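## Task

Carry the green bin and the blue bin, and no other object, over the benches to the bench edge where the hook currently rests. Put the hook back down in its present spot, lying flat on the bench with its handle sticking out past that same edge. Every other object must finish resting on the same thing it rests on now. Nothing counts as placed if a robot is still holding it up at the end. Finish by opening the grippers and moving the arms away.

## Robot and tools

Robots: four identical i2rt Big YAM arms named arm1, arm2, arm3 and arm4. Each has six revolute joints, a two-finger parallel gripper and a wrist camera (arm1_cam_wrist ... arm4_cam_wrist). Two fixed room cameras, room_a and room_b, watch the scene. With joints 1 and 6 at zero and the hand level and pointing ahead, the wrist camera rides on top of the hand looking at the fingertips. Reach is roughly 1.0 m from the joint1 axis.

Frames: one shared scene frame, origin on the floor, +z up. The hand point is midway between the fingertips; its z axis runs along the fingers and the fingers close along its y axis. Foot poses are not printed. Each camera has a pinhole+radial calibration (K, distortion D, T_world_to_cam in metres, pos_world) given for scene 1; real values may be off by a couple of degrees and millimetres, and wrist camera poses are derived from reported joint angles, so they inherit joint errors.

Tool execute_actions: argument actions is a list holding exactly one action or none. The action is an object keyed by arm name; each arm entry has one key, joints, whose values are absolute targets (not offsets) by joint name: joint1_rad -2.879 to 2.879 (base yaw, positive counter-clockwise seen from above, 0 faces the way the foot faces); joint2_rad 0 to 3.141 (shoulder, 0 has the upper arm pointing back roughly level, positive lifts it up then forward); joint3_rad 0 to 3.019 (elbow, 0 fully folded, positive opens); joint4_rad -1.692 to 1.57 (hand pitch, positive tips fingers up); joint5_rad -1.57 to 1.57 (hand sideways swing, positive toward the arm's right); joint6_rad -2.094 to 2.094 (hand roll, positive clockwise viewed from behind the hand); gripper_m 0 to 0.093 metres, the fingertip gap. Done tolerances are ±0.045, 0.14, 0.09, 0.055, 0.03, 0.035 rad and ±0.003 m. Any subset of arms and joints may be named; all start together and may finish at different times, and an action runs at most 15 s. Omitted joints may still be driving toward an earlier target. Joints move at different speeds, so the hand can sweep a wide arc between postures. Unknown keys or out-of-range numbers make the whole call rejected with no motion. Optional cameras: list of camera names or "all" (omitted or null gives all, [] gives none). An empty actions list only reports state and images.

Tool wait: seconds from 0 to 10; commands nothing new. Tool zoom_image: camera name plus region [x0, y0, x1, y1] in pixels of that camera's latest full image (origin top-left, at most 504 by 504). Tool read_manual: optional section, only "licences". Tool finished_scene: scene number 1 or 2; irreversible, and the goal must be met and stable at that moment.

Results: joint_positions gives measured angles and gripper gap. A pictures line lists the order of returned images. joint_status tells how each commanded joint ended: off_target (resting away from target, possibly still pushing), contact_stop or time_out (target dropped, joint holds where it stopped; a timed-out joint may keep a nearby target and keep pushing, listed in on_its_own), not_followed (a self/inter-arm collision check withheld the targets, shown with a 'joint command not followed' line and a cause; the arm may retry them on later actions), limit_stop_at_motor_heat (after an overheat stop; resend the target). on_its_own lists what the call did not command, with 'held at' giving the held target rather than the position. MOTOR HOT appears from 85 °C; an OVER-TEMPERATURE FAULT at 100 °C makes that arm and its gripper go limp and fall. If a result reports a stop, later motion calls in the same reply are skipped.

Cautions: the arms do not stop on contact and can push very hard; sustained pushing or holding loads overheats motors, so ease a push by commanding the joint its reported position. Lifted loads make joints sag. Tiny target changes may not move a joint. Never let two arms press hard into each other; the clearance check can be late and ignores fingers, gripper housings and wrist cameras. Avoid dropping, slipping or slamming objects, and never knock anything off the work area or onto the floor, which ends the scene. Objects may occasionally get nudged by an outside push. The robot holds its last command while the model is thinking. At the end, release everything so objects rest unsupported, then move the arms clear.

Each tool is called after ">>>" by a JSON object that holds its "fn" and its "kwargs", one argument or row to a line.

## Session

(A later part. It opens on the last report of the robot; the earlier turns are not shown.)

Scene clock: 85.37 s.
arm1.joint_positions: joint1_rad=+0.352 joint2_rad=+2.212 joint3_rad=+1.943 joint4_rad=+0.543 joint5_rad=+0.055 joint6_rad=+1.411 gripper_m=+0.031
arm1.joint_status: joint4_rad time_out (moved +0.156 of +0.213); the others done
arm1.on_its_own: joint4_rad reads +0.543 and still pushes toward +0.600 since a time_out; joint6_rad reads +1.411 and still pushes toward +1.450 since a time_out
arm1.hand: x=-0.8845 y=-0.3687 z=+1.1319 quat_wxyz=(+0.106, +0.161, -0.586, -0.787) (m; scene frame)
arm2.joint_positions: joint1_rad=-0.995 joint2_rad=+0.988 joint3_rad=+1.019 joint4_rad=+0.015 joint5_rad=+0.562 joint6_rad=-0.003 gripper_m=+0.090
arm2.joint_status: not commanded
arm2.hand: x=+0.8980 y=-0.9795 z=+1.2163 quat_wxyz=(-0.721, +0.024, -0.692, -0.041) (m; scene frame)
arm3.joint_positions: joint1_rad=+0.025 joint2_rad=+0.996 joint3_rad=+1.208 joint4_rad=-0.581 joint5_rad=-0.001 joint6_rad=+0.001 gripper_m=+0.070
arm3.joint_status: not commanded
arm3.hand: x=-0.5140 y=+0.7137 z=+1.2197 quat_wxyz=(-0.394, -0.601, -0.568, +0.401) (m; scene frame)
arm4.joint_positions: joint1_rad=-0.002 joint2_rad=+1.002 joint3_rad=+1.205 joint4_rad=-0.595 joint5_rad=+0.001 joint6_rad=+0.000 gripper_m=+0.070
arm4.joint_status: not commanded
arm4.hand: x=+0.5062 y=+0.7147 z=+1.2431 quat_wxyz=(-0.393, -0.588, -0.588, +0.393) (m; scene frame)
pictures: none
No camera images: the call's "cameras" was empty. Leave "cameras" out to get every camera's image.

>>> {"fn": "execute_actions", "kwargs": {
  "actions": [
    {"arm1":{"joints":{"joint2_rad":2.1,"joint3_rad":1.52,"joint6_rad":0}}}
  ],
  "cameras": ["room_a"]
}}

>>> {"fn": "execute_actions", "kwargs": {
  "actions": [
    {"arm1":{"joints":{"joint2_rad":2.42,"joint4_rad":0.95}}}
  ],
  "cameras": ["arm1_cam_wrist","arm3_cam_wrist"]
}}

Scene clock: 89.73 s.
arm1.joint_positions: joint1_rad=+0.358 joint2_rad=+2.114 joint3_rad=+1.517 joint4_rad=+0.604 joint5_rad=+0.047 joint6_rad=+0.021 gripper_m=+0.031
arm1.joint_status: all done
arm1.on_its_own: joint4_rad moved +0.061 to your old target +0.600
arm1.hand: x=-0.8604 y=-0.4366 z=+0.9806 quat_wxyz=(-0.375, +0.588, -0.394, -0.599) (m; scene frame)
arm2.joint_positions: joint1_rad=-0.995 joint2_rad=+0.988 joint3_rad=+1.019 joint4_rad=+0.015 joint5_rad=+0.562 joint6_rad=-0.003 gripper_m=+0.090
arm2.joint_status: not commanded
arm2.hand: x=+0.8980 y=-0.9795 z=+1.2163 quat_wxyz=(-0.721, +0.024, -0.692, -0.041) (m; scene frame)
arm3.joint_positions: joint1_rad=+0.025 joint2_rad=+0.996 joint3_rad=+1.208 joint4_rad=-0.581 joint5_rad=-0.001 joint6_rad=+0.001 gripper_m=+0.070
arm3.joint_status: not commanded
arm3.hand: x=-0.5140 y=+0.7137 z=+1.2197 quat_wxyz=(-0.394, -0.601, -0.568, +0.401) (m; scene frame)
arm4.joint_positions: joint1_rad=-0.002 joint2_rad=+1.002 joint3_rad=+1.205 joint4_rad=-0.595 joint5_rad=+0.001 joint6_rad=+0.000 gripper_m=+0.070
arm4.joint_status: not commanded
arm4.hand: x=+0.5062 y=+0.7147 z=+1.2431 quat_wxyz=(-0.393, -0.588, -0.588, +0.393) (m; scene frame)
pictures: room_a
Images, in order (width x height): room_a 896x504.

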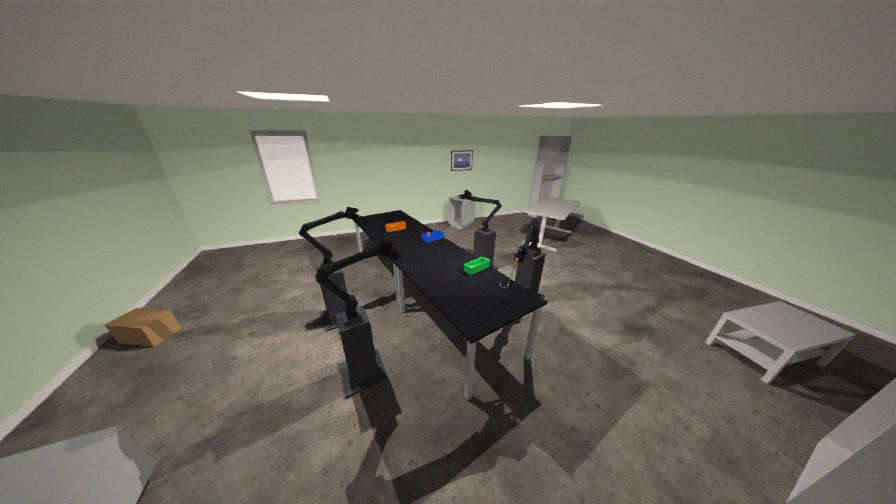

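Scene clock: 90.97 s.
arm1.joint_positions: joint1_rad=+0.355 joint2_rad=+2.441 joint3_rad=+1.510 joint4_rad=+0.942 joint5_rad=+0.053 joint6_rad=+0.008 gripper_m=+0.031
arm1.joint_status: all done
arm1.hand: x=-0.8539 y=-0.4444 z=+0.7928 quat_wxyz=(-0.382, +0.587, -0.392, -0.596) (m; scene frame)
arm2.joint_positions: joint1_rad=-0.995 joint2_rad=+0.988 joint3_rad=+1.019 joint4_rad=+0.015 joint5_rad=+0.562 joint6_rad=-0.003 gripper_m=+0.090
arm2.joint_status: not commanded
arm2.hand: x=+0.8980 y=-0.9795 z=+1.2163 quat_wxyz=(-0.721, +0.024, -0.692, -0.041) (m; scene frame)
arm3.joint_positions: joint1_rad=+0.025 joint2_rad=+0.996 joint3_rad=+1.208 joint4_rad=-0.581 joint5_rad=-0.001 joint6_rad=+0.001 gripper_m=+0.070
arm3.joint_status: not commanded
arm3.hand: x=-0.5140 y=+0.7137 z=+1.2197 quat_wxyz=(-0.394, -0.601, -0.568, +0.401) (m; scene frame)
arm4.joint_positions: joint1_rad=-0.002 joint2_rad=+1.002 joint3_rad=+1.205 joint4_rad=-0.595 joint5_rad=+0.001 joint6_rad=+0.000 gripper_m=+0.070
arm4.joint_status: not commanded
arm4.hand: x=+0.5062 y=+0.7147 z=+1.2431 quat_wxyz=(-0.393, -0.588, -0.588, +0.393) (m; scene frame)
pictures: arm1_cam_wrist, arm3_cam_wrist
camera_calibration (this result's frames):
arm1_cam_wrist: T_world_to_cam=[[0.918288, 0.394953, -0.0275624, 0.979701], [0.205691, -0.535411, -0.819162, 0.595627], [-0.338287, 0.746557, -0.572899, 0.624054], [0, 0, 0, 1]] pos_world=[-0.811053, -0.533922, 0.872438]
arm3_cam_wrist: T_world_to_cam=[[-0.998285, 0.0523093, -0.0262732, -0.519082], [0.058185, 0.837597, -0.54318, 0.101675], [-0.00640698, -0.543778, -0.839205, 1.53354], [0, 0, 0, 1]] pos_world=[-0.514282, 0.775896, 1.32854]
Images, in order (width x height): arm1_cam_wrist 896x504, arm3_cam_wrist 896x504.

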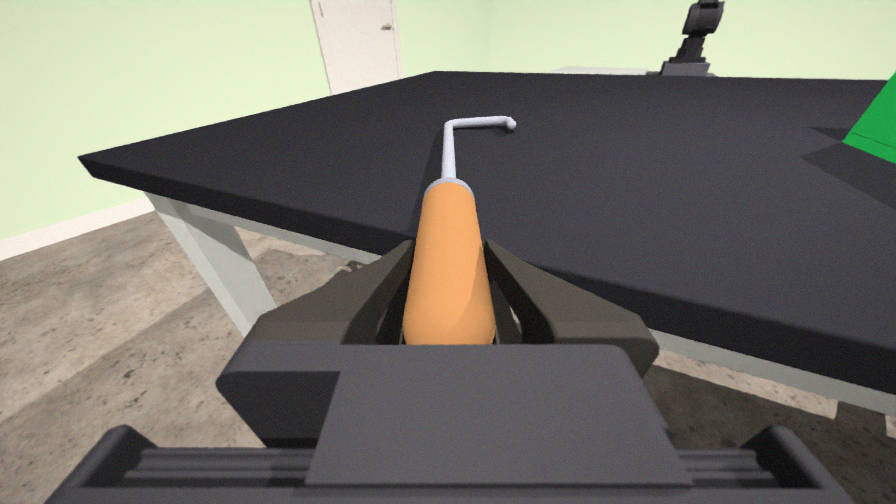

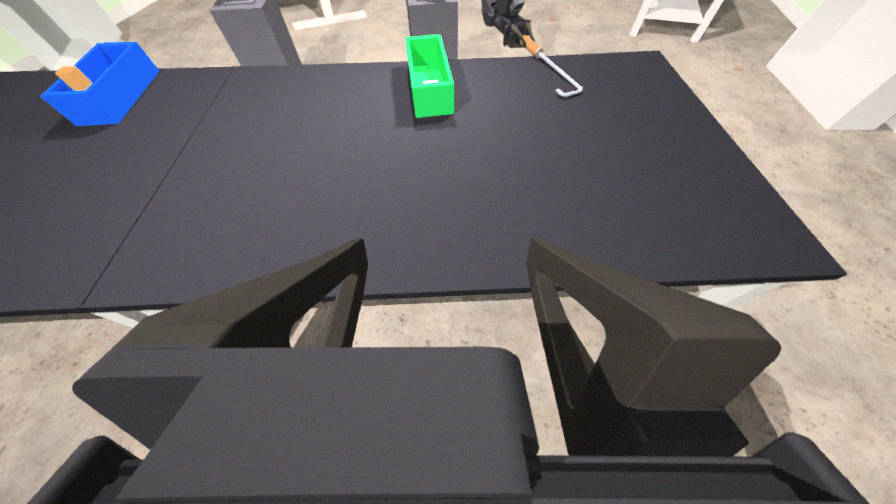

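>>> {"fn": "execute_actions", "kwargs": {
  "actions": [
    {"arm1":{"joints":{"gripper_m":0.09}}}
  ],
  "cameras": []
}}

>>> {"fn": "execute_actions", "kwargs": {
  "actions": [
    {"arm1":{"joints":{"joint2_rad":1.5}}}
  ],
  "cameras": ["arm3_cam_wrist"]
}}

Scene clock: 91.87 s.
arm1.joint_positions: joint1_rad=+0.355 joint2_rad=+2.441 joint3_rad=+1.510 joint4_rad=+0.942 joint5_rad=+0.053 joint6_rad=+0.007 gripper_m=+0.090
arm1.joint_status: all done
arm1.hand: x=-0.8539 y=-0.4444 z=+0.7928 quat_wxyz=(-0.382, +0.588, -0.392, -0.596) (m; scene frame)
arm2.joint_positions: joint1_rad=-0.995 joint2_rad=+0.988 joint3_rad=+1.019 joint4_rad=+0.015 joint5_rad=+0.562 joint6_rad=-0.003 gripper_m=+0.090
arm2.joint_status: not commanded
arm2.hand: x=+0.8980 y=-0.9795 z=+1.2163 quat_wxyz=(-0.721, +0.024, -0.692, -0.041) (m; scene frame)
arm3.joint_positions: joint1_rad=+0.025 joint2_rad=+0.996 joint3_rad=+1.208 joint4_rad=-0.581 joint5_rad=-0.001 joint6_rad=+0.001 gripper_m=+0.070
arm3.joint_status: not commanded
arm3.hand: x=-0.5140 y=+0.7137 z=+1.2197 quat_wxyz=(-0.394, -0.601, -0.568, +0.401) (m; scene frame)
arm4.joint_positions: joint1_rad=-0.002 joint2_rad=+1.002 joint3_rad=+1.205 joint4_rad=-0.595 joint5_rad=+0.001 joint6_rad=+0.000 gripper_m=+0.070
arm4.joint_status: not commanded
arm4.hand: x=+0.5062 y=+0.7147 z=+1.2431 quat_wxyz=(-0.393, -0.588, -0.588, +0.393) (m; scene frame)
pictures: none
No camera images: the call's "cameras" was empty. Leave "cameras" out to get every camera's image.

Scene clock: 93.73 s.
arm1.joint_positions: joint1_rad=+0.355 joint2_rad=+1.514 joint3_rad=+1.509 joint4_rad=+0.954 joint5_rad=+0.053 joint6_rad=+0.007 gripper_m=+0.090
arm1.joint_status: all done
arm1.hand: x=-0.7445 y=-0.6465 z=+1.4862 quat_wxyz=(-0.502, +0.247, -0.189, -0.807) (m; scene frame)
arm2.joint_positions: joint1_rad=-0.995 joint2_rad=+0.988 joint3_rad=+1.019 joint4_rad=+0.015 joint5_rad=+0.562 joint6_rad=-0.003 gripper_m=+0.090
arm2.joint_status: not commanded
arm2.hand: x=+0.8980 y=-0.9795 z=+1.2163 quat_wxyz=(-0.721, +0.024, -0.692, -0.041) (m; scene frame)
arm3.joint_positions: joint1_rad=+0.025 joint2_rad=+0.996 joint3_rad=+1.208 joint4_rad=-0.581 joint5_rad=-0.001 joint6_rad=+0.001 gripper_m=+0.070
arm3.joint_status: not commanded
arm3.hand: x=-0.5140 y=+0.7137 z=+1.2197 quat_wxyz=(-0.394, -0.601, -0.568, +0.401) (m; scene frame)
arm4.joint_positions: joint1_rad=-0.002 joint2_rad=+1.002 joint3_rad=+1.205 joint4_rad=-0.595 joint5_rad=+0.001 joint6_rad=+0.000 gripper_m=+0.070
arm4.joint_status: not commanded
arm4.hand: x=+0.5062 y=+0.7147 z=+1.2431 quat_wxyz=(-0.393, -0.588, -0.588, +0.393) (m; scene frame)
pictures: arm3_cam_wrist
camera_calibration (this result's frames):
arm3_cam_wrist: T_world_to_cam=[[-0.998285, 0.0523093, -0.0262732, -0.519082], [0.058185, 0.837597, -0.54318, 0.101675], [-0.00640698, -0.543778, -0.839205, 1.53354], [0, 0, 0, 1]] pos_world=[-0.514282, 0.775896, 1.32854]
Images, in order (width x height): arm3_cam_wrist 896x504.

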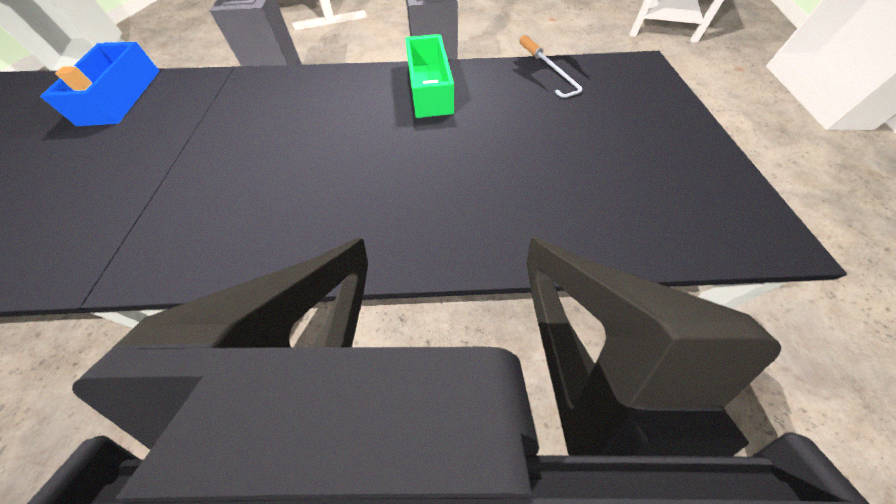

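>>> {"fn": "finished_scene", "kwargs": {
  "scene": 2
}}

The scene is finished: the task was done.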